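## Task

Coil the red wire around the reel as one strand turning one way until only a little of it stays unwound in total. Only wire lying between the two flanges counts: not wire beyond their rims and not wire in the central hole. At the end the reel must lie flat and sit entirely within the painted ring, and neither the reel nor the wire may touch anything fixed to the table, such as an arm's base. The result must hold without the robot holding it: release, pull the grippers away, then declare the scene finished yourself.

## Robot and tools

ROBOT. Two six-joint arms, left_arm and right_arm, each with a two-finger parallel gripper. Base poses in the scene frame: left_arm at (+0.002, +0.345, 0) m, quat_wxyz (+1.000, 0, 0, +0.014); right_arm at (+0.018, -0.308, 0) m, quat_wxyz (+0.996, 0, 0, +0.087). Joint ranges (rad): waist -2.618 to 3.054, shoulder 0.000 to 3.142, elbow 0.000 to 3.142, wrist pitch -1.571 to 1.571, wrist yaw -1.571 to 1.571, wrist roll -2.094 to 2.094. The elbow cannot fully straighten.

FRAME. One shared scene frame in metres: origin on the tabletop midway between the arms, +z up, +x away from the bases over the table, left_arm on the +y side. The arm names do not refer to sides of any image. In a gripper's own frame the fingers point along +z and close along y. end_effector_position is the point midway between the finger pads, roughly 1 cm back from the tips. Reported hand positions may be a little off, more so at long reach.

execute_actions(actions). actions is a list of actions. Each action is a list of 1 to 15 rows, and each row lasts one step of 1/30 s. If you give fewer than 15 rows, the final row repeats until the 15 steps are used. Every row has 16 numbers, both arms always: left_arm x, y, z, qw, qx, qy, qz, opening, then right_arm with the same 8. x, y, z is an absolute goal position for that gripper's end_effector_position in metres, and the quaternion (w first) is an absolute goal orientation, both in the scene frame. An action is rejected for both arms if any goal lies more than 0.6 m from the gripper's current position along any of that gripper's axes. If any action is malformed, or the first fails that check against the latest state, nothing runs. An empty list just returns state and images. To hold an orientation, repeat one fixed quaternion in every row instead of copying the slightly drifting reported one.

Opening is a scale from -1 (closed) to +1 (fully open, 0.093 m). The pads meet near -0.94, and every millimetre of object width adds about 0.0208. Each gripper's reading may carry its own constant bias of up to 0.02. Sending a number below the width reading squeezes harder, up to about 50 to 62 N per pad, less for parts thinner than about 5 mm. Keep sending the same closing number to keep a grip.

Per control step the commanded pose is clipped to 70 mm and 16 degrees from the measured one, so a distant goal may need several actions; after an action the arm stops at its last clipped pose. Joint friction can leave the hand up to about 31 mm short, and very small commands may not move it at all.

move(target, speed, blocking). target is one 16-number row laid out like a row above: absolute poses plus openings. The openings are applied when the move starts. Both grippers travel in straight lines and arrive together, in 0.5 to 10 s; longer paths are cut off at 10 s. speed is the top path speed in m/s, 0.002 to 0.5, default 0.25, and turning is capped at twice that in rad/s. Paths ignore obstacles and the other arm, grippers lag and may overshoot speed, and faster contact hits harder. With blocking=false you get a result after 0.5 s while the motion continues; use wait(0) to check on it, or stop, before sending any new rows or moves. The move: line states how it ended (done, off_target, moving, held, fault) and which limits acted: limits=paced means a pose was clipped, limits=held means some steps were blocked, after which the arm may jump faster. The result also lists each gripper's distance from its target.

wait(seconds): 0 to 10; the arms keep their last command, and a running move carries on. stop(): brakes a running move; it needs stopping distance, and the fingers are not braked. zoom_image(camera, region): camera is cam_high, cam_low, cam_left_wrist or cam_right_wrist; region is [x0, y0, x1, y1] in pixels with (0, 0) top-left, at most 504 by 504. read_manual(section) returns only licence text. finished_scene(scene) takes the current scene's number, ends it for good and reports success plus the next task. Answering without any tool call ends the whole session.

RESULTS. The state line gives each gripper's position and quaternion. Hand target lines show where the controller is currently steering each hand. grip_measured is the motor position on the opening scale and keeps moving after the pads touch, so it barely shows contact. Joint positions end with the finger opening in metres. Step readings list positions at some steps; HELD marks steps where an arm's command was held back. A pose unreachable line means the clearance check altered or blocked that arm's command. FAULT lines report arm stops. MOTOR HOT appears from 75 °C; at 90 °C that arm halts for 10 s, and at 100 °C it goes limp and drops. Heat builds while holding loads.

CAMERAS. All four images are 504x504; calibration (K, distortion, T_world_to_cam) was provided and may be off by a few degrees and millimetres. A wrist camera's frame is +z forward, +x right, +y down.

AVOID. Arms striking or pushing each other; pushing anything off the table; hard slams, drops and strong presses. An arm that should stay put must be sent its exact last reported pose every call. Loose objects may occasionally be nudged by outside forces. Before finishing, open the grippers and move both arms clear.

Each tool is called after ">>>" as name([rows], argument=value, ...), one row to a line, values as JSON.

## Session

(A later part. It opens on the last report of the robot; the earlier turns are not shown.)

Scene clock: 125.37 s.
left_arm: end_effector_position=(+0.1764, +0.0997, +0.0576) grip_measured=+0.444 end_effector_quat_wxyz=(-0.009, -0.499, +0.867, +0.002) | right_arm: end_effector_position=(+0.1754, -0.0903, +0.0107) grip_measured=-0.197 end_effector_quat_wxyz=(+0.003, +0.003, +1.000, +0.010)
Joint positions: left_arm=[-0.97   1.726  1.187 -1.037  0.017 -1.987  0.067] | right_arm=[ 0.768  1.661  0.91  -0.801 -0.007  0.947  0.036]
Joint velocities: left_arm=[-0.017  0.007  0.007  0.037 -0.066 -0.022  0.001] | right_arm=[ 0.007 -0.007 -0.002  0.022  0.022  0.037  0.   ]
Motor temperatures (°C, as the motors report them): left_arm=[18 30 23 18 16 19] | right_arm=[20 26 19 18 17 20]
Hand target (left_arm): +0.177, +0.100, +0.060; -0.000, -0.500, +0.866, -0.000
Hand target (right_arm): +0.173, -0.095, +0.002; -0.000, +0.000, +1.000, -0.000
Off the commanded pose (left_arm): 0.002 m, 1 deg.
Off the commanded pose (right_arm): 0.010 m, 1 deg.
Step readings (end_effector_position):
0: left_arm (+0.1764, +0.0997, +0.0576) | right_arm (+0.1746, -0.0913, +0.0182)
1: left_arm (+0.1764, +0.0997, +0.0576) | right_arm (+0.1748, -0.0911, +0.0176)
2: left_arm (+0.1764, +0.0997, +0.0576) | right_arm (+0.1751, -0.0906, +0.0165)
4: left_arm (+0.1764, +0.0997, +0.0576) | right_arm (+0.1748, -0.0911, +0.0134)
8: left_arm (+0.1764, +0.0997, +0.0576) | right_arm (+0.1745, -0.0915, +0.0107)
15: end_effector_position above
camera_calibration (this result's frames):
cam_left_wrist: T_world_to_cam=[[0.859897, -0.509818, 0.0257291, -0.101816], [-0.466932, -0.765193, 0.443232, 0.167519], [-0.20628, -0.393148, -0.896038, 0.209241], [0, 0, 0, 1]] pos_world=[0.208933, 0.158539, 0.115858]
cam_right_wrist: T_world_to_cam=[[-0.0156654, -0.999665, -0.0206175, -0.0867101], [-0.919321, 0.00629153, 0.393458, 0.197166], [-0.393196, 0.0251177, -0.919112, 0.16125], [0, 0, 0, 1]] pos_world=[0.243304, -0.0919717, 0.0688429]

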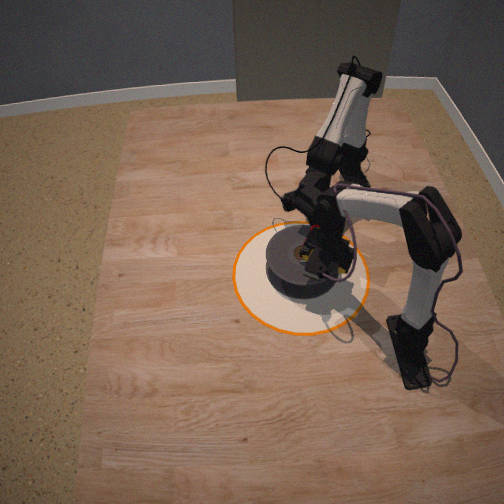

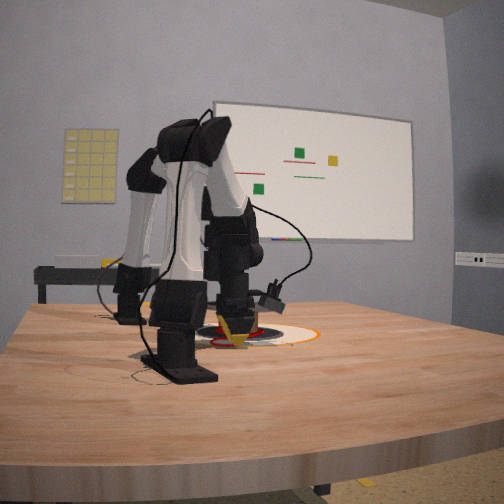

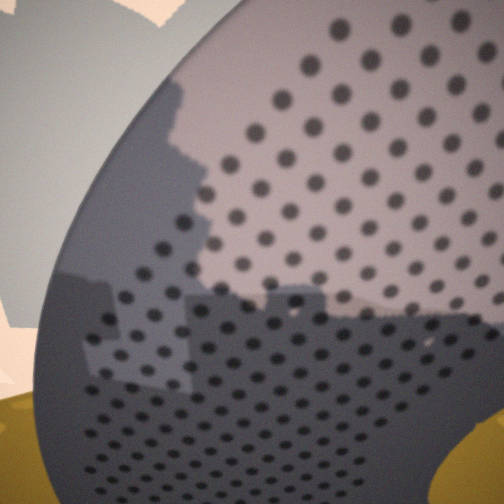

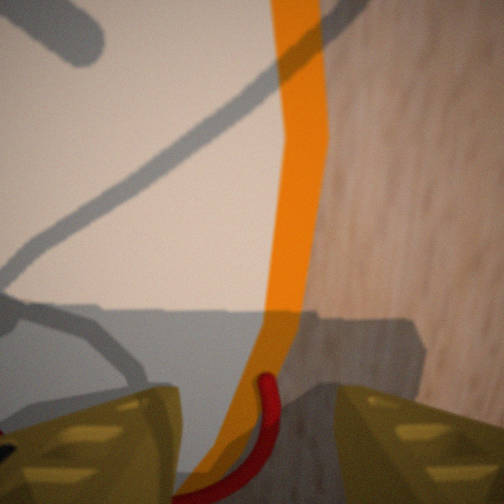

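>>> execute_actions([
  [[0.1770,0.1001,0.060,0,-0.5,0.866,0,0.3,0.173,-0.094,0.004,0,0,1,0,-1]],
  [[0.1770,0.1001,0.060,0,-0.5,0.866,0,0.3,0.173,-0.094,0.004,0,0,1,0,-1]],
])

Scene clock: 126.73 s.
left_arm: end_effector_position=(+0.1764, +0.0997, +0.0576) grip_measured=+0.444 end_effector_quat_wxyz=(-0.009, -0.499, +0.867, +0.002) | right_arm: end_effector_position=(+0.1756, -0.0900, +0.0107) grip_measured=-0.999 end_effector_quat_wxyz=(+0.003, +0.003, +1.000, +0.010)
Joint positions: left_arm=[-0.97   1.726  1.187 -1.037  0.017 -1.987  0.067] | right_arm=[ 0.768  1.661  0.91  -0.8   -0.007  0.947  0.   ]
Joint velocities: left_arm=[-0.002 -0.012  0.002  0.081 -0.007  0.037 -0.   ] | right_arm=[-0.002 -0.012  0.002  0.007 -0.007 -0.051  0.   ]
Motor temperatures (°C, as the motors report them): left_arm=[18 30 23 18 16 19] | right_arm=[20 25 19 18 17 20]
Hand target (left_arm): +0.177, +0.100, +0.060; -0.000, -0.500, +0.866, -0.000
Hand target (right_arm): +0.173, -0.094, +0.004; -0.000, +0.000, +1.000, -0.000
Off the commanded pose (left_arm): 0.002 m, 1 deg.
Off the commanded pose (right_arm): 0.008 m, 1 deg.
Step readings (end_effector_position; steps 1 to 15: 1st action; 16 to 30: 2nd action):
0: left_arm (+0.1764, +0.0997, +0.0576) | right_arm (+0.1756, -0.0900, +0.0107)
1: left_arm (+0.1764, +0.0997, +0.0576) | right_arm (+0.1756, -0.0900, +0.0107)
2: left_arm (+0.1764, +0.0997, +0.0576) | right_arm (+0.1756, -0.0900, +0.0107)
4: left_arm (+0.1764, +0.0997, +0.0576) | right_arm (+0.1756, -0.0900, +0.0107)
8: left_arm (+0.1764, +0.0997, +0.0576) | right_arm (+0.1756, -0.0900, +0.0107)
15: left_arm (+0.1764, +0.0997, +0.0576) | right_arm (+0.1756, -0.0900, +0.0107)
16: left_arm (+0.1764, +0.0997, +0.0576) | right_arm (+0.1756, -0.0900, +0.0107)
17: left_arm (+0.1764, +0.0997, +0.0576) | right_arm (+0.1756, -0.0900, +0.0107)
19: left_arm (+0.1764, +0.0997, +0.0576) | right_arm (+0.1756, -0.0900, +0.0107)
23: left_arm (+0.1764, +0.0997, +0.0576) | right_arm (+0.1756, -0.0900, +0.0107)
30: end_effector_position above
camera_calibration (this result's frames):
cam_left_wrist: T_world_to_cam=[[0.859897, -0.509818, 0.0257291, -0.101816], [-0.466932, -0.765193, 0.443232, 0.167519], [-0.20628, -0.393148, -0.896038, 0.209241], [0, 0, 0, 1]] pos_world=[0.208933, 0.158539, 0.115858]
cam_right_wrist: T_world_to_cam=[[-0.0156512, -0.999645, -0.021553, -0.0864739], [-0.919586, 0.00592773, 0.392844, 0.197333], [-0.392577, 0.0259683, -0.919352, 0.161285], [0, 0, 0, 1]] pos_world=[0.243428, -0.0918013, 0.0688924]

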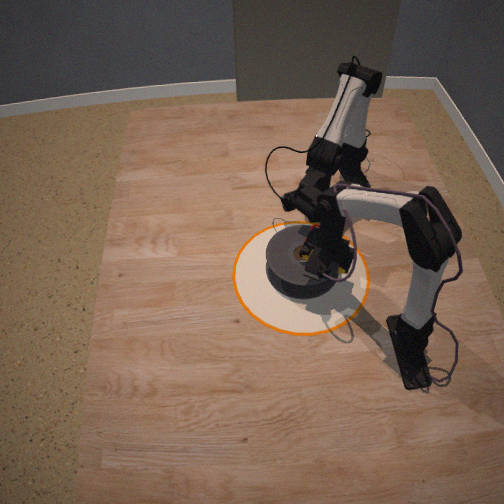

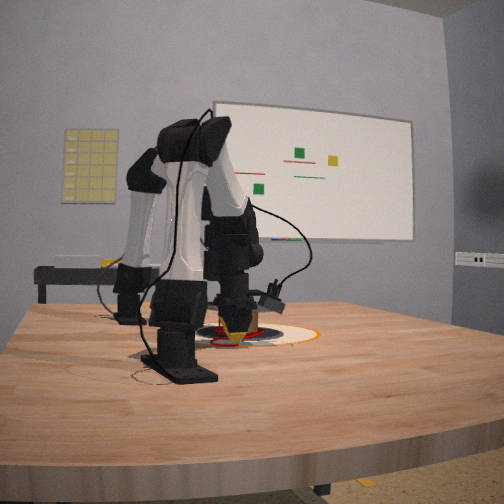

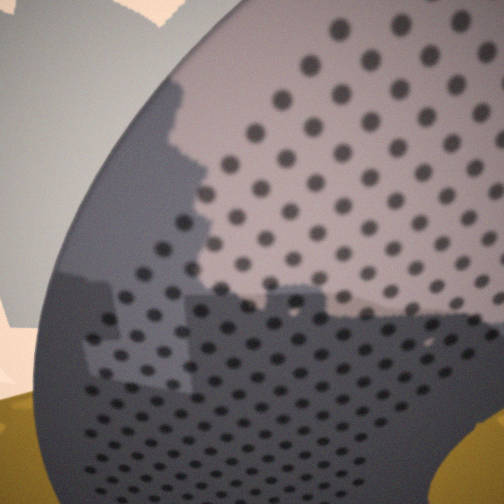

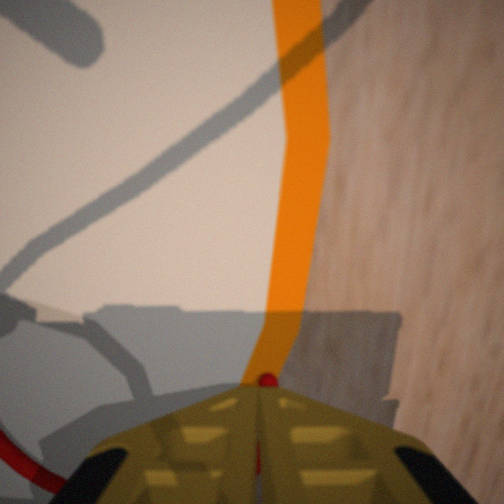

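>>> execute_actions(actions=[])

Scene clock: 128.90 s.
left_arm: end_effector_position=(+0.1764, +0.0997, +0.0576) grip_measured=+0.444 end_effector_quat_wxyz=(-0.009, -0.499, +0.867, +0.002) | right_arm: end_effector_position=(+0.1756, -0.0900, +0.0107) grip_measured=-0.999 end_effector_quat_wxyz=(+0.003, +0.003, +1.000, +0.010)
Joint positions: left_arm=[-0.97   1.726  1.187 -1.037  0.017 -1.987  0.067] | right_arm=[ 0.768  1.661  0.91  -0.8   -0.007  0.947  0.   ]
Joint velocities: left_arm=[-0.022 -0.002 -0.012  0.037  0.022 -0.007  0.   ] | right_arm=[ 0.002  0.002 -0.017 -0.007 -0.051 -0.051  0.   ]
Motor temperatures (°C, as the motors report them): left_arm=[18 30 23 18 16 19] | right_arm=[20 25 19 18 17 20]
Hand target (left_arm): +0.177, +0.100, +0.060; -0.000, -0.500, +0.866, -0.000
Hand target (right_arm): +0.173, -0.094, +0.004; -0.000, +0.000, +1.000, -0.000
Off the commanded pose (left_arm): 0.002 m, 1 deg.
Off the commanded pose (right_arm): 0.008 m, 1 deg.
camera_calibration (this result's frames):
cam_left_wrist: T_world_to_cam=[[0.859897, -0.509818, 0.0257291, -0.101816], [-0.466932, -0.765193, 0.443232, 0.167519], [-0.20628, -0.393148, -0.896038, 0.209241], [0, 0, 0, 1]] pos_world=[0.208933, 0.158539, 0.115858]
cam_right_wrist: T_world_to_cam=[[-0.0156512, -0.999645, -0.021553, -0.0864739], [-0.919586, 0.00592773, 0.392844, 0.197333], [-0.392577, 0.0259683, -0.919352, 0.161285], [0, 0, 0, 1]] pos_world=[0.243428, -0.0918013, 0.0688924]

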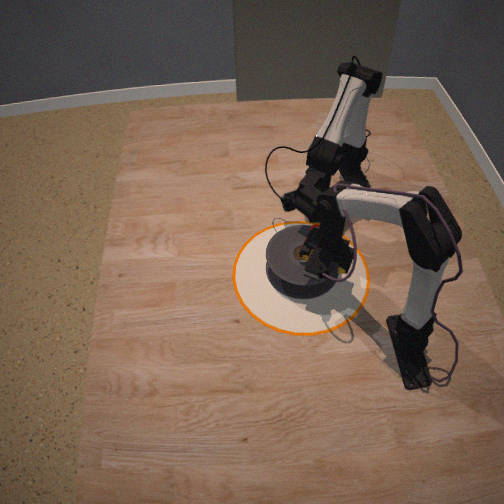

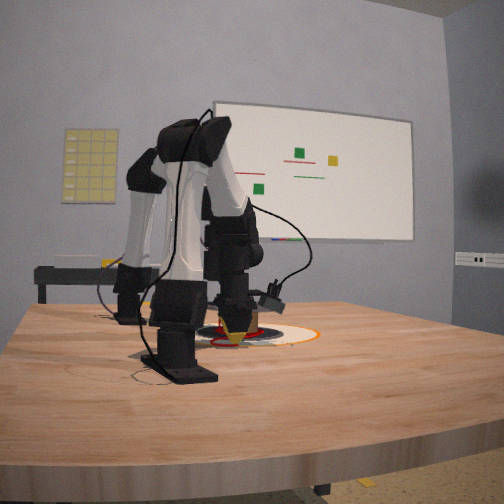

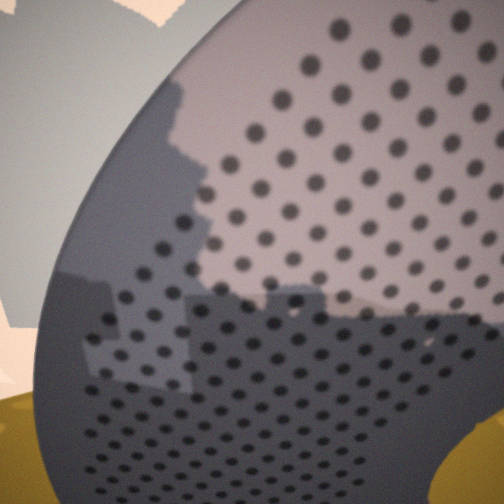

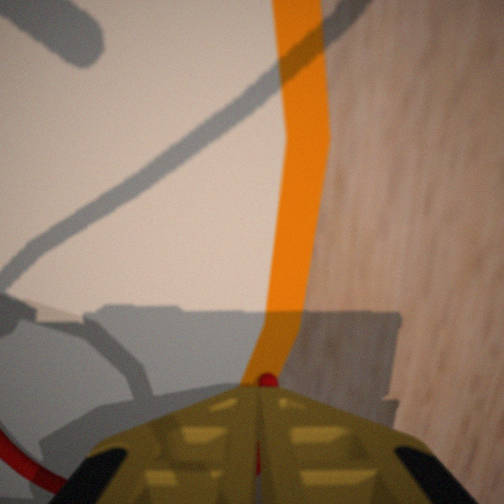

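>>> execute_actions([
  [[0.177,0.1001,0.060,0,-0.5,0.866,0,0.3,0.1756,-0.092,0.03,0,0,1,0,-1]],
  [[0.177,0.1001,0.060,0,-0.5,0.866,0,0.3,0.1756,-0.092,0.035,0,0,1,0,-1]],
])

Scene clock: 131.07 s.
left_arm: end_effector_position=(+0.1764, +0.0997, +0.0576) grip_measured=+0.444 end_effector_quat_wxyz=(-0.009, -0.499, +0.867, +0.002) | right_arm: end_effector_position=(+0.1715, -0.0956, +0.0243) grip_measured=-0.999 end_effector_quat_wxyz=(-0.011, +0.003, +1.000, -0.009)
Joint positions: left_arm=[-0.97   1.726  1.187 -1.037  0.017 -1.987  0.067] | right_arm=[ 0.768  1.653  0.961 -0.907 -0.007  0.947  0.   ]
Joint velocities: left_arm=[ 0.007 -0.007  0.022  0.066  0.022 -0.037 -0.001] | right_arm=[-0.007 -0.007 -0.007  0.007  0.007 -0.007  0.   ]
Motor temperatures (°C, as the motors report them): left_arm=[18 30 23 18 16 19] | right_arm=[20 25 19 18 17 20]
Hand target (left_arm): +0.177, +0.100, +0.060; -0.000, -0.500, +0.866, -0.000
Hand target (right_arm): +0.176, -0.092, +0.035; +0.000, +0.000, +1.000, +0.000
Off the commanded pose (left_arm): 0.002 m, 1 deg.
Off the commanded pose (right_arm): 0.012 m, 2 deg.
Step readings (end_effector_position; steps 1 to 15: 1st action; 16 to 30: 2nd action):
0: left_arm (+0.1764, +0.0997, +0.0576) | right_arm (+0.1756, -0.0900, +0.0107)
1: left_arm (+0.1764, +0.0997, +0.0576) | right_arm (+0.1751, -0.0907, +0.0120)
2: left_arm (+0.1764, +0.0997, +0.0576) | right_arm (+0.1744, -0.0916, +0.0140)
4: left_arm (+0.1764, +0.0997, +0.0576) | right_arm (+0.1752, -0.0905, +0.0186)
8: left_arm (+0.1764, +0.0997, +0.0576) | right_arm (+0.1752, -0.0906, +0.0220)
15: left_arm (+0.1764, +0.0997, +0.0576) | right_arm (+0.1728, -0.0939, +0.0220)
16: left_arm (+0.1764, +0.0997, +0.0576) | right_arm (+0.1726, -0.0941, +0.0223)
17: left_arm (+0.1764, +0.0997, +0.0576) | right_arm (+0.1723, -0.0946, +0.0228)
19: left_arm (+0.1764, +0.0997, +0.0576) | right_arm (+0.1722, -0.0946, +0.0236)
23: left_arm (+0.1764, +0.0997, +0.0576) | right_arm (+0.1721, -0.0947, +0.0242)
30: end_effector_position above
camera_calibration (this result's frames):
cam_left_wrist: T_world_to_cam=[[0.859897, -0.509818, 0.0257291, -0.101816], [-0.466932, -0.765193, 0.443232, 0.167519], [-0.20628, -0.393148, -0.896038, 0.209241], [0, 0, 0, 1]] pos_world=[0.208933, 0.158539, 0.115858]
cam_right_wrist: T_world_to_cam=[[-0.0153236, -0.999725, 0.0177421, -0.092768], [-0.908121, 0.0213407, 0.418164, 0.187256], [-0.418428, -0.00970413, -0.908198, 0.17305], [0, 0, 0, 1]] pos_world=[0.241038, -0.0950594, 0.0805055]

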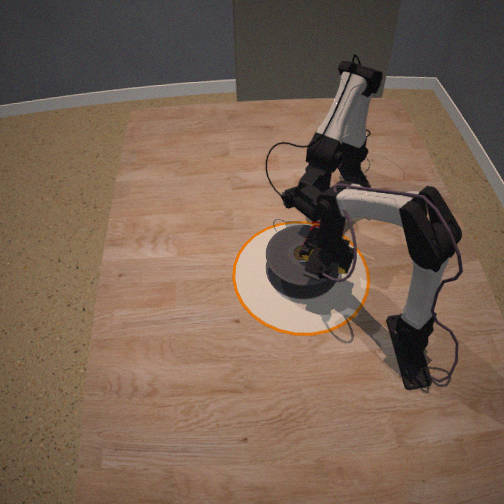

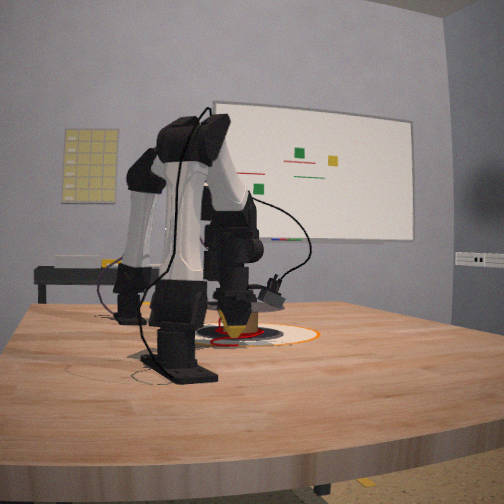

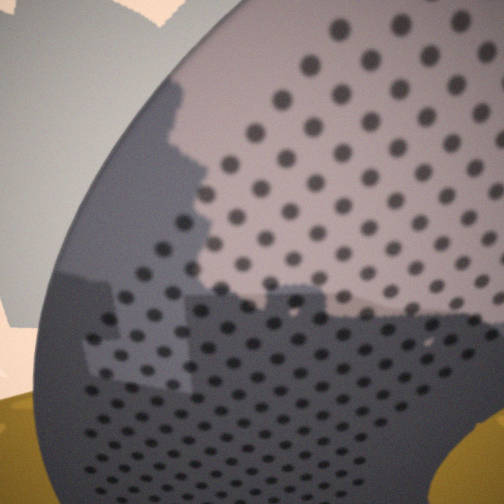

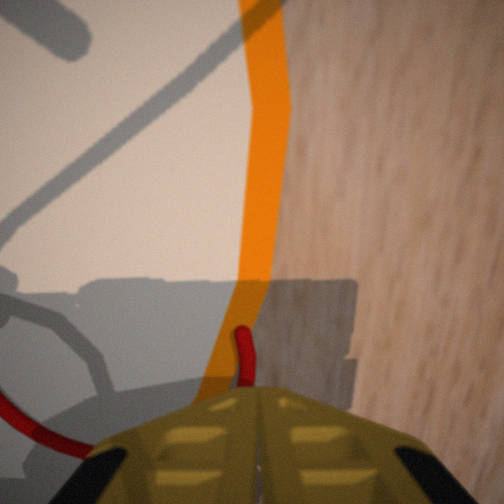

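>>> execute_actions([
  [[0.177,0.1001,0.060,0,-0.5,0.866,0,0.3,0.172,-0.092,0.03,0,0,1,0,-0.3]],
  [[0.177,0.1001,0.060,0,-0.5,0.866,0,0.3,0.172,-0.092,0.005,0,0,1,0,-0.3]],
  [[0.177,0.1001,0.060,0,-0.5,0.866,0,0.3,0.172,-0.092,-0.01,0,0,1,0,-0.3]],
  [[0.177,0.1001,0.060,0,-0.5,0.866,0,0.3,0.172,-0.092,-0.015,0,0,1,0,-0.3]],
])

Scene clock: 134.50 s.
left_arm: end_effector_position=(+0.1764, +0.0997, +0.0576) grip_measured=+0.444 end_effector_quat_wxyz=(-0.009, -0.499, +0.867, +0.002) | right_arm: end_effector_position=(+0.1754, -0.0903, +0.0052) grip_measured=-0.302 end_effector_quat_wxyz=(+0.002, +0.003, +1.000, +0.009)
Joint positions: left_arm=[-0.97   1.726  1.187 -1.037  0.017 -1.987  0.067] | right_arm=[ 0.768  1.674  0.899 -0.779 -0.007  0.948  0.031]
Joint velocities: left_arm=[-0.007  0.002  0.002  0.007  0.007 -0.037 -0.001] | right_arm=[ 0.012 -0.002  0.007 -0.007 -0.051  0.022  0.   ]
Motor temperatures (°C, as the motors report them): left_arm=[18 29 23 18 16 19] | right_arm=[20 25 20 18 17 20]
Hand target (left_arm): +0.177, +0.100, +0.060; -0.000, -0.500, +0.866, -0.000
Hand target (right_arm): +0.171, -0.094, -0.013; -0.000, -0.000, +1.000, -0.001
Off the commanded pose (left_arm): 0.002 m, 1 deg.
Off the commanded pose (right_arm): 0.021 m, 1 deg.
Step readings (end_effector_position; steps 1 to 15: 1st action; 16 to 30: 2nd action; 31 to 45: 3rd action; 46 to 60: 4th action):
0: left_arm (+0.1764, +0.0997, +0.0576) | right_arm (+0.1714, -0.0957, +0.0243)
1: left_arm (+0.1764, +0.0997, +0.0576) | right_arm (+0.1714, -0.0957, +0.0243)
2: left_arm (+0.1764, +0.0997, +0.0576) | right_arm (+0.1714, -0.0957, +0.0243)
4: left_arm (+0.1764, +0.0997, +0.0576) | right_arm (+0.1714, -0.0957, +0.0243)
8: left_arm (+0.1764, +0.0997, +0.0576) | right_arm (+0.1714, -0.0957, +0.0243)
15: left_arm (+0.1764, +0.0997, +0.0576) | right_arm (+0.1714, -0.0957, +0.0243)
16: left_arm (+0.1764, +0.0997, +0.0576) | right_arm (+0.1719, -0.0951, +0.0228)
17: left_arm (+0.1764, +0.0997, +0.0576) | right_arm (+0.1726, -0.0941, +0.0205)
19: left_arm (+0.1764, +0.0997, +0.0576) | right_arm (+0.1718, -0.0952, +0.0159)
23: left_arm (+0.1764, +0.0997, +0.0576) | right_arm (+0.1727, -0.0940, +0.0131)
30: left_arm (+0.1764, +0.0997, +0.0576) | right_arm (+0.1754, -0.0903, +0.0131)
31: left_arm (+0.1764, +0.0997, +0.0576) | right_arm (+0.1757, -0.0898, +0.0117)
32: left_arm (+0.1764, +0.0997, +0.0576) | right_arm (+0.1759, -0.0896, +0.0092)
34: left_arm (+0.1764, +0.0997, +0.0576) | right_arm (+0.1753, -0.0904, +0.0052)
38: left_arm (+0.1764, +0.0997, +0.0576) | right_arm (+0.1753, -0.0904, +0.0052)
45: left_arm (+0.1764, +0.0997, +0.0576) | right_arm (+0.1753, -0.0904, +0.0052)
46: left_arm (+0.1764, +0.0997, +0.0576) | right_arm (+0.1754, -0.0903, +0.0052)
47: left_arm (+0.1764, +0.0997, +0.0576) | right_arm (+0.1754, -0.0903, +0.0052)
49: left_arm (+0.1764, +0.0997, +0.0576) | right_arm (+0.1754, -0.0903, +0.0052)
53: left_arm (+0.1764, +0.0997, +0.0576) | right_arm (+0.1754, -0.0903, +0.0052)
60: end_effector_position above
camera_calibration (this result's frames):
cam_left_wrist: T_world_to_cam=[[0.859897, -0.509818, 0.0257291, -0.101816], [-0.466932, -0.765193, 0.443232, 0.167519], [-0.20628, -0.393148, -0.896038, 0.209241], [0, 0, 0, 1]] pos_world=[0.208933, 0.158539, 0.115858]
cam_right_wrist: T_world_to_cam=[[-0.0168362, -0.999682, -0.0187509, -0.0866501], [-0.918774, 0.00807017, 0.394701, 0.199383], [-0.394425, 0.0238731, -0.918618, 0.156273], [0, 0, 0, 1]] pos_world=[0.243367, -0.0919624, 0.0632337]

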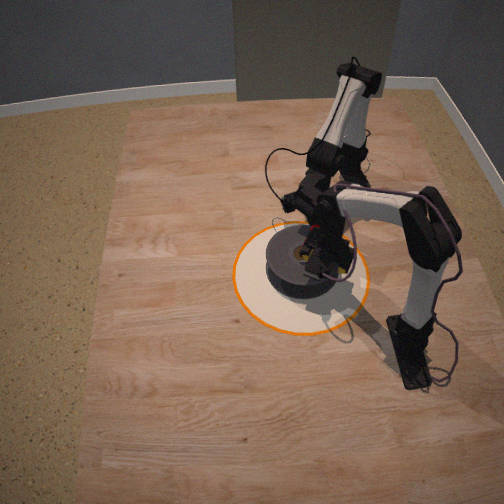

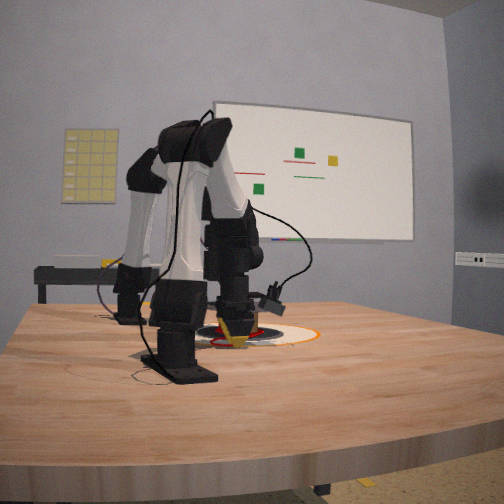

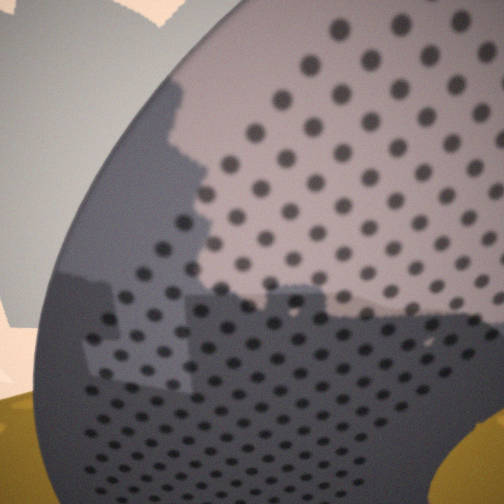

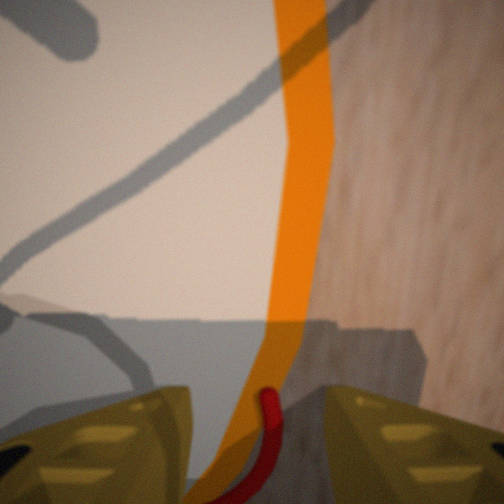

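>>> execute_actions([
  [[0.177,0.1001,0.060,0,-0.5,0.866,0,0.3,0.172,-0.092,-0.015,0,0,1,0,-0.7]],
  [[0.177,0.1001,0.060,0,-0.5,0.866,0,0.3,0.172,-0.092,-0.015,0,0,1,0,-1]],
  [[0.177,0.1001,0.060,0,-0.5,0.866,0,0.3,0.172,-0.092,-0.015,0,0,1,0,-1]],
])

Scene clock: 137.97 s.
left_arm: end_effector_position=(+0.1764, +0.0997, +0.0576) grip_measured=+0.444 end_effector_quat_wxyz=(-0.009, -0.499, +0.867, +0.002) | right_arm: end_effector_position=(+0.1757, -0.0960, +0.0047) grip_measured=-0.992 end_effector_quat_wxyz=(+0.006, +0.004, +1.000, -0.004)
Joint positions: left_arm=[-0.97   1.726  1.187 -1.037  0.017 -1.987  0.067] | right_arm=[ 0.768  1.674  0.897 -0.794  0.015  0.949  0.   ]
Joint velocities: left_arm=[ 0.022  0.012 -0.012  0.066  0.051 -0.066 -0.   ] | right_arm=[ 0.002 -0.002  0.002 -0.037 -0.007  0.022  0.   ]
Motor temperatures (°C, as the motors report them): left_arm=[18 29 23 18 16 19] | right_arm=[20 25 19 19 17 20]
Hand target (left_arm): +0.177, +0.100, +0.060; -0.000, -0.500, +0.866, -0.000
Hand target (right_arm): +0.171, -0.094, -0.013; -0.000, -0.000, +1.000, -0.001
Off the commanded pose (left_arm): 0.002 m, 1 deg.
Off the commanded pose (right_arm): 0.020 m, 1 deg.
Step readings (end_effector_position; steps 1 to 15: 1st action; 16 to 30: 2nd action; 31 to 45: 3rd action):
0: left_arm (+0.1764, +0.0997, +0.0576) | right_arm (+0.1754, -0.0903, +0.0052)
1: left_arm (+0.1764, +0.0997, +0.0576) | right_arm (+0.1756, -0.0917, +0.0052)
2: left_arm (+0.1764, +0.0997, +0.0576) | right_arm (+0.1752, -0.0959, +0.0048)
4: left_arm (+0.1764, +0.0997, +0.0576) | right_arm (+0.1753, -0.0966, +0.0047)
8: left_arm (+0.1764, +0.0997, +0.0576) | right_arm (+0.1753, -0.0966, +0.0047)
15: left_arm (+0.1764, +0.0997, +0.0576) | right_arm (+0.1753, -0.0966, +0.0047)
16: left_arm (+0.1764, +0.0997, +0.0576) | right_arm (+0.1753, -0.0966, +0.0047)
17: left_arm (+0.1764, +0.0997, +0.0576) | right_arm (+0.1757, -0.0961, +0.0047)
19: left_arm (+0.1764, +0.0997, +0.0576) | right_arm (+0.1757, -0.0960, +0.0047)
23: left_arm (+0.1764, +0.0997, +0.0576) | right_arm (+0.1757, -0.0960, +0.0047)
30: left_arm (+0.1764, +0.0997, +0.0576) | right_arm (+0.1757, -0.0960, +0.0047)
31: left_arm (+0.1764, +0.0997, +0.0576) | right_arm (+0.1757, -0.0960, +0.0047)
32: left_arm (+0.1764, +0.0997, +0.0576) | right_arm (+0.1757, -0.0960, +0.0047)
34: left_arm (+0.1764, +0.0997, +0.0576) | right_arm (+0.1757, -0.0960, +0.0047)
38: left_arm (+0.1764, +0.0997, +0.0576) | right_arm (+0.1757, -0.0960, +0.0047)
45: end_effector_position above
camera_calibration (this result's frames):
cam_left_wrist: T_world_to_cam=[[0.859897, -0.509818, 0.0257291, -0.101816], [-0.466932, -0.765193, 0.443232, 0.167519], [-0.20628, -0.393148, -0.896038, 0.209241], [0, 0, 0, 1]] pos_world=[0.208933, 0.158539, 0.115858]
cam_right_wrist: T_world_to_cam=[[-0.0173512, -0.999821, 0.00756774, -0.0924192], [-0.921572, 0.0189281, 0.387746, 0.201463], [-0.387819, -0.000246369, -0.921735, 0.152587], [0, 0, 0, 1]] pos_world=[0.243235, -0.0961784, 0.0632279]

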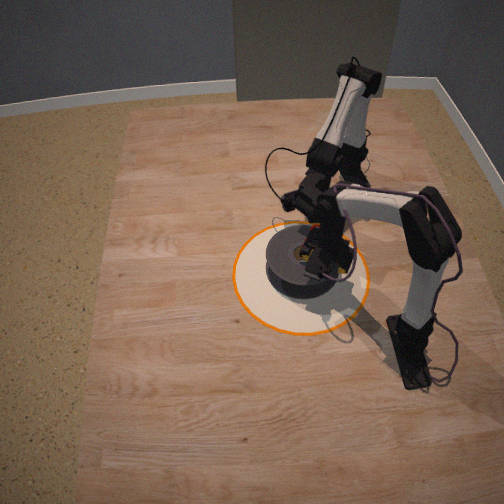

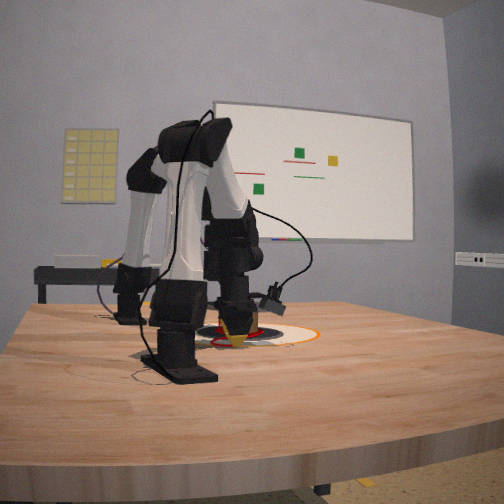

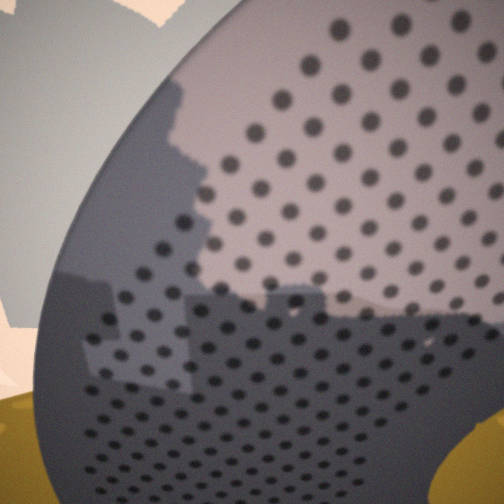

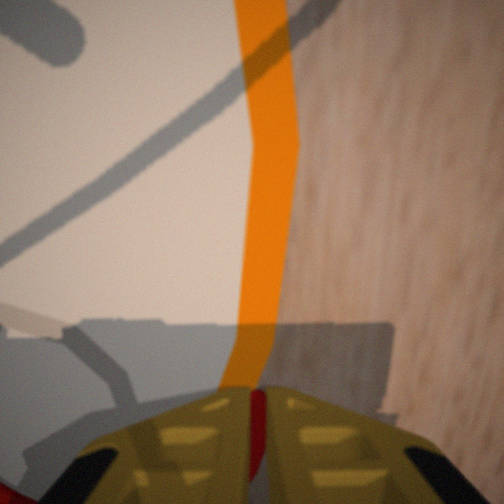

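>>> execute_actions([
  [[0.177,0.1001,0.060,0,-0.5,0.866,0,0.3,0.174,-0.094,0.02,0,0,1,0,-1]],
  [[0.177,0.1001,0.060,0,-0.5,0.866,0,0.3,0.174,-0.094,0.04,0,0,1,0,-1]],
])

Scene clock: 139.37 s.
left_arm: end_effector_position=(+0.1764, +0.0997, +0.0576) grip_measured=+0.444 end_effector_quat_wxyz=(-0.009, -0.499, +0.867, +0.002) | right_arm: end_effector_position=(+0.1750, -0.0962, +0.0333) grip_measured=-0.992 end_effector_quat_wxyz=(+0.003, +0.003, +1.000, -0.006)
Joint positions: left_arm=[-0.97   1.726  1.187 -1.037  0.017 -1.987  0.067] | right_arm=[ 0.768  1.625  0.97  -0.924  0.012  0.947  0.   ]
Joint velocities: left_arm=[-0.002 -0.007 -0.012  0.037  0.022 -0.022  0.001] | right_arm=[-0.012  0.012 -0.002 -0.081 -0.022  0.007  0.   ]
Motor temperatures (°C, as the motors report them): left_arm=[18 29 23 18 16 19] | right_arm=[20 25 19 19 17 20]
Hand target (left_arm): +0.177, +0.100, +0.060; -0.000, -0.500, +0.866, -0.000
Hand target (right_arm): +0.174, -0.093, +0.040; +0.000, -0.000, +1.000, +0.000
Off the commanded pose (left_arm): 0.002 m, 1 deg.
Off the commanded pose (right_arm): 0.007 m, 1 deg.
Step readings (end_effector_position; steps 1 to 15: 1st action; 16 to 30: 2nd action):
0: left_arm (+0.1764, +0.0997, +0.0576) | right_arm (+0.1757, -0.0960, +0.0047)
1: left_arm (+0.1764, +0.0997, +0.0576) | right_arm (+0.1757, -0.0959, +0.0064)
2: left_arm (+0.1764, +0.0997, +0.0576) | right_arm (+0.1754, -0.0961, +0.0078)
4: left_arm (+0.1764, +0.0997, +0.0576) | right_arm (+0.1754, -0.0960, +0.0103)
8: left_arm (+0.1764, +0.0997, +0.0576) | right_arm (+0.1744, -0.0971, +0.0114)
15: left_arm (+0.1764, +0.0997, +0.0576) | right_arm (+0.1731, -0.0988, +0.0115)
16: left_arm (+0.1764, +0.0997, +0.0576) | right_arm (+0.1729, -0.0992, +0.0134)
17: left_arm (+0.1764, +0.0997, +0.0576) | right_arm (+0.1727, -0.0993, +0.0169)
19: left_arm (+0.1764, +0.0997, +0.0576) | right_arm (+0.1751, -0.0960, +0.0255)
23: left_arm (+0.1764, +0.0997, +0.0576) | right_arm (+0.1775, -0.0927, +0.0333)
30: end_effector_position above
camera_calibration (this result's frames):
cam_left_wrist: T_world_to_cam=[[0.859897, -0.509818, 0.0257291, -0.101816], [-0.466932, -0.765193, 0.443232, 0.167519], [-0.20628, -0.393148, -0.896038, 0.209241], [0, 0, 0, 1]] pos_world=[0.208933, 0.158539, 0.115858]
cam_right_wrist: T_world_to_cam=[[-0.0153949, -0.999813, 0.0116659, -0.0932986], [-0.919178, 0.0187434, 0.393395, 0.189139], [-0.393541, -0.00466677, -0.919295, 0.179141], [0, 0, 0, 1]] pos_world=[0.242916, -0.0959904, 0.0913651]

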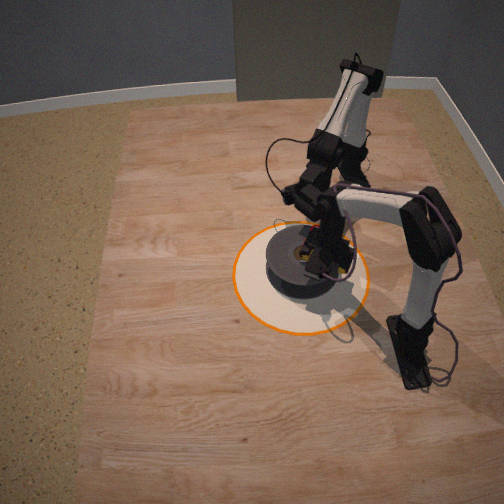

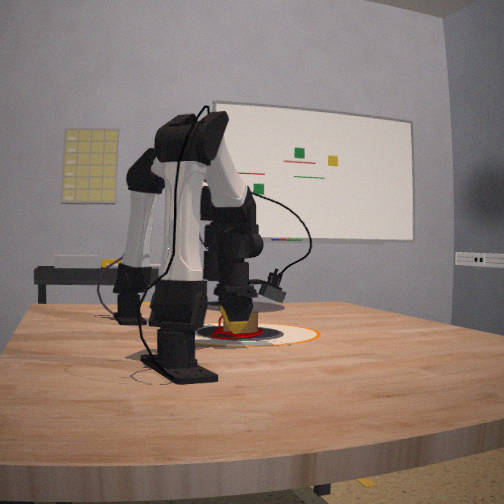

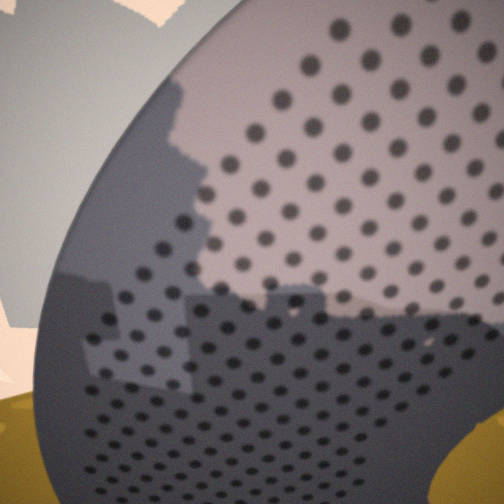

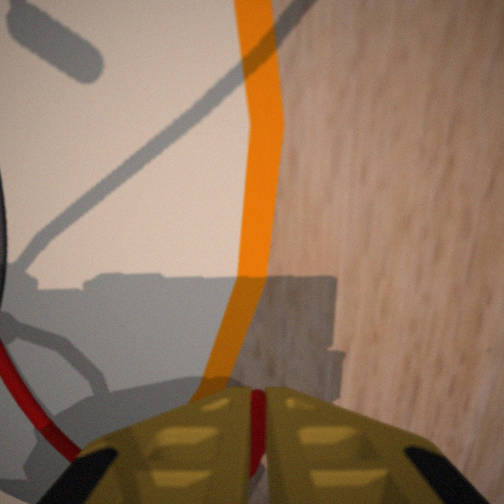

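>>> zoom_image(camera="cam_low", region=[180, 290, 320, 360])

>>> zoom_image(camera="cam_high", region=[230, 190, 390, 340])

Region (180, 290, 320, 360) of cam_low's 504x504 image, scaled by 3.600, with more detail than that image has.

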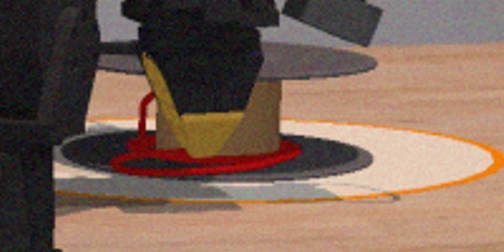

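Region (230, 190, 390, 340) of cam_high's 504x504 image, scaled by 3.150, with more detail than that image has; it fills the top 472 rows of this view, and the rest is white.

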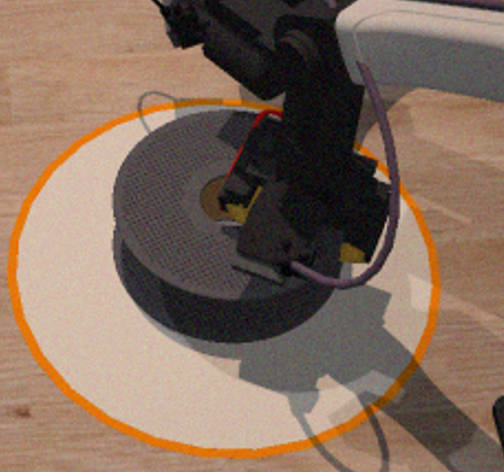

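>>> execute_actions([
  [[0.177,0.1001,0.060,0,-0.5,0.866,0,0.3,0.19,-0.092,0.042,0,0.2588,0.9659,0,-1]],
  [[0.177,0.1001,0.060,0,-0.5,0.866,0,0.3,0.21,-0.088,0.042,0,0.5,0.866,0,-1]],
  [[0.177,0.1001,0.060,0,-0.5,0.866,0,0.3,0.22,-0.085,0.042,0,0.5,0.866,0,-1]],
])

Scene clock: 150.63 s.
left_arm: end_effector_position=(+0.1764, +0.0997, +0.0576) grip_measured=+0.444 end_effector_quat_wxyz=(-0.009, -0.499, +0.867, +0.002) | right_arm: end_effector_position=(+0.1744, -0.0969, +0.0333) grip_measured=-0.992 end_effector_quat_wxyz=(+0.002, +0.003, +1.000, -0.008)
Joint positions: left_arm=[-0.97   1.726  1.187 -1.037  0.017 -1.987  0.067] | right_arm=[ 0.768  1.625  0.97  -0.928  0.012  0.947  0.   ]
Joint velocities: left_arm=[-0.012  0.002 -0.017  0.037 -0.037 -0.081  0.   ] | right_arm=[-0.007  0.002  0.012 -0.051 -0.066 -0.051  0.   ]
Motor temperatures (°C, as the motors report them): left_arm=[18 29 23 18 16 19] | right_arm=[20 25 20 18 17 20]
Hand target (left_arm): +0.177, +0.100, +0.060; -0.000, -0.500, +0.866, -0.000
Hand target (right_arm): +0.174, -0.097, +0.033; +0.002, +0.003, +1.000, -0.008
Off the commanded pose (left_arm): 0.002 m, 1 deg.
Off the commanded pose (right_arm): 0.048 m, 60 deg; orientation clipped at the last step of the last action.
Step readings (end_effector_position; steps 1 to 15: 1st action; 16 to 30: 2nd action; 31 to 45: 3rd action):
0: left_arm (+0.1764, +0.0997, +0.0576) | right_arm (+0.1744, -0.0969, +0.0333)
1: left_arm (+0.1764, +0.0997, +0.0576) | right_arm (+0.1744, -0.0969, +0.0333) HELD right_arm
2: left_arm (+0.1764, +0.0997, +0.0576) | right_arm (+0.1744, -0.0969, +0.0333) HELD right_arm
4: left_arm (+0.1764, +0.0997, +0.0576) | right_arm (+0.1744, -0.0969, +0.0333) HELD right_arm
8: left_arm (+0.1764, +0.0997, +0.0576) | right_arm (+0.1744, -0.0969, +0.0333) HELD right_arm
15: left_arm (+0.1764, +0.0997, +0.0576) | right_arm (+0.1744, -0.0969, +0.0333) HELD right_arm
16: left_arm (+0.1764, +0.0997, +0.0576) | right_arm (+0.1744, -0.0969, +0.0333) HELD right_arm
17: left_arm (+0.1764, +0.0997, +0.0576) | right_arm (+0.1744, -0.0969, +0.0333) HELD right_arm
19: left_arm (+0.1764, +0.0997, +0.0576) | right_arm (+0.1744, -0.0969, +0.0333) HELD right_arm
23: left_arm (+0.1764, +0.0997, +0.0576) | right_arm (+0.1744, -0.0969, +0.0333) HELD right_arm
30: left_arm (+0.1764, +0.0997, +0.0576) | right_arm (+0.1744, -0.0969, +0.0333) HELD right_arm
31: left_arm (+0.1764, +0.0997, +0.0576) | right_arm (+0.1744, -0.0969, +0.0333) HELD right_arm
32: left_arm (+0.1764, +0.0997, +0.0576) | right_arm (+0.1744, -0.0969, +0.0333) HELD right_arm
34: left_arm (+0.1764, +0.0997, +0.0576) | right_arm (+0.1744, -0.0969, +0.0333) HELD right_arm
38: left_arm (+0.1764, +0.0997, +0.0576) | right_arm (+0.1744, -0.0969, +0.0333) HELD right_arm
45: end_effector_position above HELD right_arm
HELD right_arm: steps 1 to 45.
pose unreachable (right arm): on one or more control steps of this call, first in action 0 (counted from 0), this arm could not follow its commanded pose, so it was not sent that pose on those steps. On the call's last step it was still not sent that pose. It may still have moved: this result reports where it is.
cause: the commanded pose would bring a part of the arm too close to another arm (this arm's wrist (the part past joint 4) and the other arm's wrist (the part past joint 4)).
camera_calibration (this result's frames):
cam_left_wrist: T_world_to_cam=[[0.859897, -0.509818, 0.0257291, -0.101816], [-0.466932, -0.765193, 0.443232, 0.167519], [-0.20628, -0.393148, -0.896038, 0.209241], [0, 0, 0, 1]] pos_world=[0.208933, 0.158539, 0.115858]
cam_right_wrist: T_world_to_cam=[[-0.0153652, -0.999773, 0.0147843, -0.0941596], [-0.918293, 0.01996, 0.395398, 0.188547], [-0.395603, -0.00750094, -0.918391, 0.178986], [0, 0, 0, 1]] pos_world=[0.242502, -0.096559, 0.0912201]

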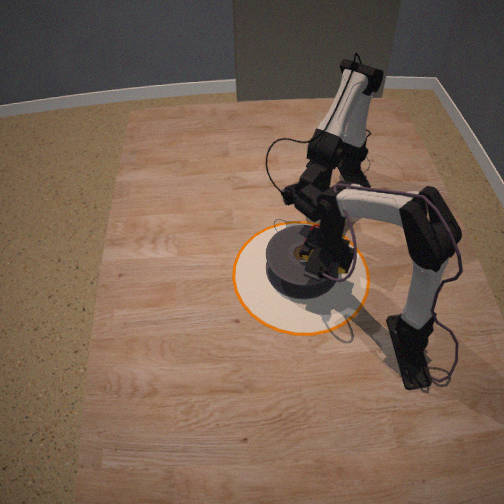

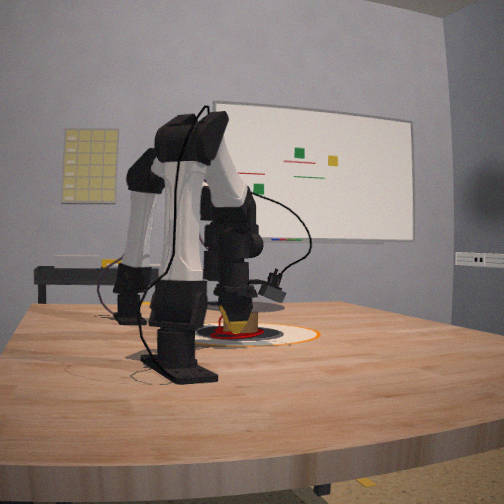

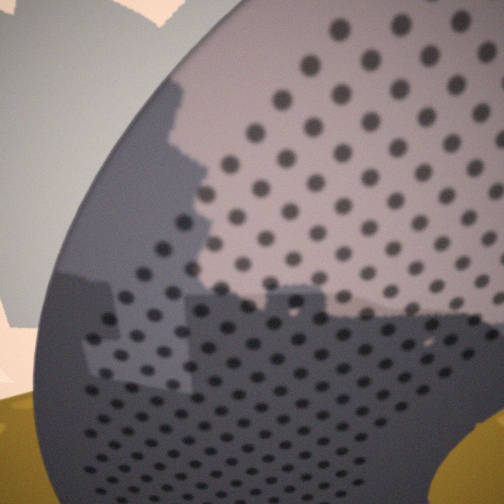

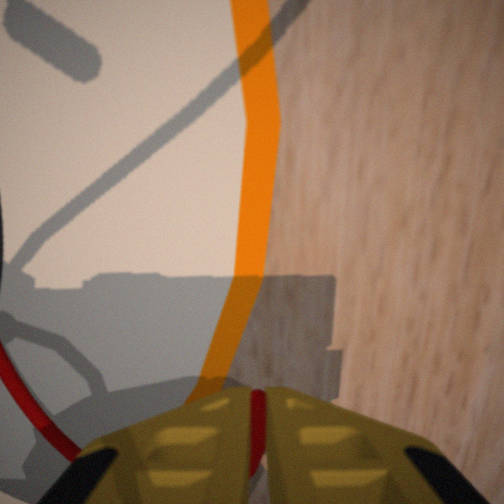

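>>> execute_actions([
  [[0.177,0.1001,0.062,0,-0.5,0.866,0,1,0.1744,-0.097,0.04,0,0,1,0,-1]],
  [[0.177,0.1001,0.10,0,-0.5,0.866,0,1,0.1744,-0.097,0.04,0,0,1,0,-1]],
  [[0.19,0.11,0.13,0,-0.3,0.954,0,1,0.1744,-0.097,0.04,0,0,1,0,-1]],
  [[0.24,0.13,0.13,0,0,1,0,1,0.1744,-0.097,0.04,0,0,1,0,-1]],
  [[0.27,0.13,0.13,0,0.2588,0.9659,0,1,0.19,-0.095,0.042,0,0.2588,0.9659,0,-1]],
  [[0.285,0.12,0.13,0,0.4,0.9165,0,1,0.21,-0.09,0.042,0,0.5,0.866,0,-1]],
  [[0.2862,0.101,0.12,0,0.5,0.866,0,1,0.22,-0.088,0.042,0,0.5,0.866,0,-1]],
])

Scene clock: 154.80 s.
left_arm: end_effector_position=(+0.2842, +0.1061, +0.1201) grip_measured=+0.991 end_effector_quat_wxyz=(-0.002, +0.493, +0.870, +0.006) | right_arm: end_effector_position=(+0.2155, -0.0891, +0.0413) grip_measured=-0.992 end_effector_quat_wxyz=(+0.001, +0.493, +0.870, +0.002)
Joint positions: left_arm=[-0.734  1.953  1.729 -1.352 -0.011  0.324  0.093] | right_arm=[ 0.664  1.716  1.106 -0.956  0.001  1.87   0.   ]
Joint velocities: left_arm=[-0.017 -0.002 -0.012  0.066 -0.037 -0.007  0.001] | right_arm=[-0.007 -0.007  0.007  0.022 -0.051 -0.037  0.   ]
Motor temperatures (°C, as the motors report them): left_arm=[18 29 23 18 16 19] | right_arm=[20 25 20 18 17 20]
Hand target (left_arm): +0.286, +0.101, +0.120; -0.000, +0.500, +0.866, +0.000
Hand target (right_arm): +0.220, -0.088, +0.042; -0.000, +0.500, +0.866, +0.000
Off the commanded pose (left_arm): 0.006 m, 1 deg.
Off the commanded pose (right_arm): 0.005 m, 1 deg.
Step readings (end_effector_position; steps 1 to 15: 1st action; 16 to 30: 2nd action; 31 to 45: 3rd action; 46 to 60: 4th action; 61 to 75: 5th action; 76 to 90: 6th action; 91 to 105: 7th action):
0: left_arm (+0.1764, +0.0997, +0.0576) | right_arm (+0.1744, -0.0969, +0.0333)
1: left_arm (+0.1766, +0.0997, +0.0576) | right_arm (+0.1744, -0.0969, +0.0333)
2: left_arm (+0.1767, +0.0999, +0.0576) | right_arm (+0.1744, -0.0969, +0.0333)
4: left_arm (+0.1768, +0.1000, +0.0576) | right_arm (+0.1744, -0.0969, +0.0333)
8: left_arm (+0.1770, +0.1001, +0.0576) | right_arm (+0.1744, -0.0969, +0.0333)
15: left_arm (+0.1771, +0.1002, +0.0576) | right_arm (+0.1744, -0.0969, +0.0333)
16: left_arm (+0.1767, +0.1007, +0.0611) | right_arm (+0.1744, -0.0969, +0.0333)
17: left_arm (+0.1767, +0.1007, +0.0666) | right_arm (+0.1744, -0.0969, +0.0333)
19: left_arm (+0.1803, +0.0957, +0.0808) | right_arm (+0.1744, -0.0969, +0.0333)
23: left_arm (+0.1826, +0.0928, +0.0936) | right_arm (+0.1744, -0.0969, +0.0333)
30: left_arm (+0.1784, +0.0986, +0.0936) | right_arm (+0.1744, -0.0969, +0.0333)
31: left_arm (+0.1784, +0.0999, +0.0963) | right_arm (+0.1744, -0.0969, +0.0333)
32: left_arm (+0.1801, +0.1014, +0.1006) | right_arm (+0.1744, -0.0969, +0.0333)
34: left_arm (+0.1870, +0.1012, +0.1123) | right_arm (+0.1744, -0.0969, +0.0333)
38: left_arm (+0.1921, +0.1014, +0.1229) | right_arm (+0.1744, -0.0969, +0.0333)
45: left_arm (+0.1882, +0.1071, +0.1231) | right_arm (+0.1744, -0.0969, +0.0333)
46: left_arm (+0.1915, +0.1094, +0.1242) | right_arm (+0.1744, -0.0970, +0.0333)
47: left_arm (+0.2008, +0.1134, +0.1260) | right_arm (+0.1744, -0.0970, +0.0333)
49: left_arm (+0.2239, +0.1245, +0.1300) | right_arm (+0.1744, -0.0970, +0.0333)
53: left_arm (+0.2395, +0.1329, +0.1321) | right_arm (+0.1744, -0.0970, +0.0333)
60: left_arm (+0.2413, +0.1306, +0.1311) | right_arm (+0.1744, -0.0970, +0.0333)
61: left_arm (+0.2432, +0.1308, +0.1318) | right_arm (+0.1752, -0.0971, +0.0340)
62: left_arm (+0.2485, +0.1300, +0.1328) | right_arm (+0.1783, -0.0973, +0.0357)
64: left_arm (+0.2600, +0.1294, +0.1330) | right_arm (+0.1860, -0.0972, +0.0391)
68: left_arm (+0.2679, +0.1299, +0.1305) | right_arm (+0.1891, -0.0972, +0.0405)
75: left_arm (+0.2698, +0.1283, +0.1318) | right_arm (+0.1888, -0.0975, +0.0405)
76: left_arm (+0.2704, +0.1278, +0.1326) | right_arm (+0.1900, -0.0973, +0.0408)
77: left_arm (+0.2735, +0.1253, +0.1336) | right_arm (+0.1941, -0.0963, +0.0412)
79: left_arm (+0.2798, +0.1201, +0.1339) | right_arm (+0.2030, -0.0945, +0.0414)
83: left_arm (+0.2843, +0.1176, +0.1309) | right_arm (+0.2069, -0.0934, +0.0410)
90: left_arm (+0.2845, +0.1190, +0.1316) | right_arm (+0.2078, -0.0924, +0.0414)
91: left_arm (+0.2845, +0.1180, +0.1311) | right_arm (+0.2084, -0.0923, +0.0416)
92: left_arm (+0.2851, +0.1156, +0.1305) | right_arm (+0.2103, -0.0913, +0.0417)
94: left_arm (+0.2845, +0.1106, +0.1264) | right_arm (+0.2143, -0.0894, +0.0417)
98: left_arm (+0.2830, +0.1072, +0.1192) | right_arm (+0.2155, -0.0891, +0.0413)
105: end_effector_position above
camera_calibration (this result's frames):
cam_left_wrist: T_world_to_cam=[[-0.86194, -0.506165, 0.0292776, 0.295769], [-0.443872, 0.781248, 0.438896, 0.0249387], [-0.245027, 0.365306, -0.898061, 0.220753], [0, 0, 0, 1]] pos_world=[0.320095, 0.0495822, 0.178644]
cam_right_wrist: T_world_to_cam=[[-0.863575, -0.504185, -0.00601048, 0.142015], [-0.464296, 0.790491, 0.399442, 0.193567], [-0.196641, 0.347739, -0.916739, 0.191328], [0, 0, 0, 1]] pos_world=[0.250136, -0.147943, 0.0989323]

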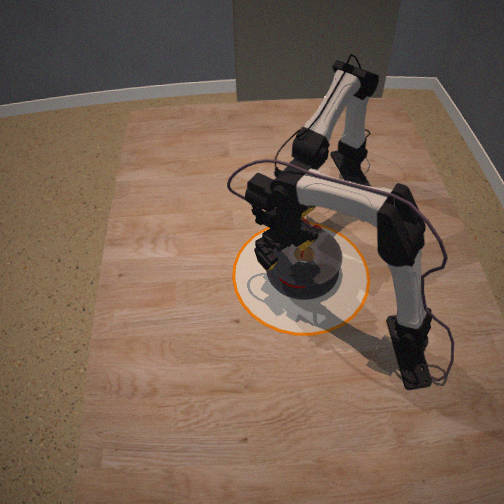

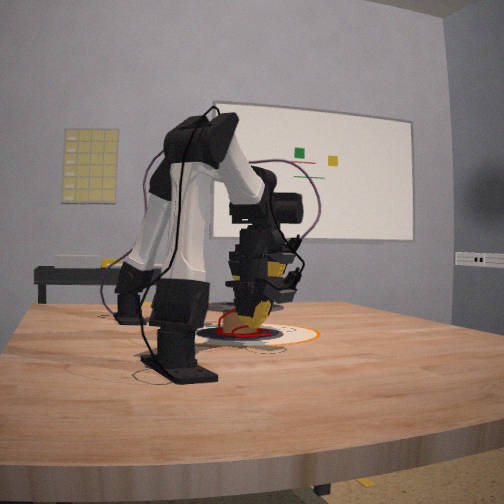

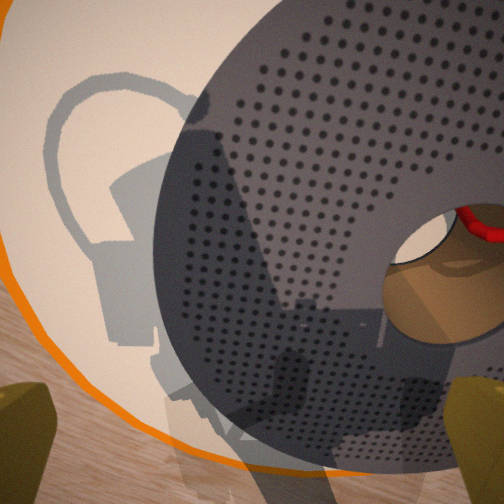

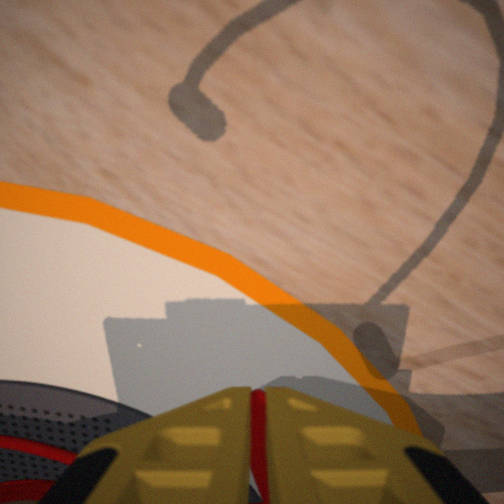

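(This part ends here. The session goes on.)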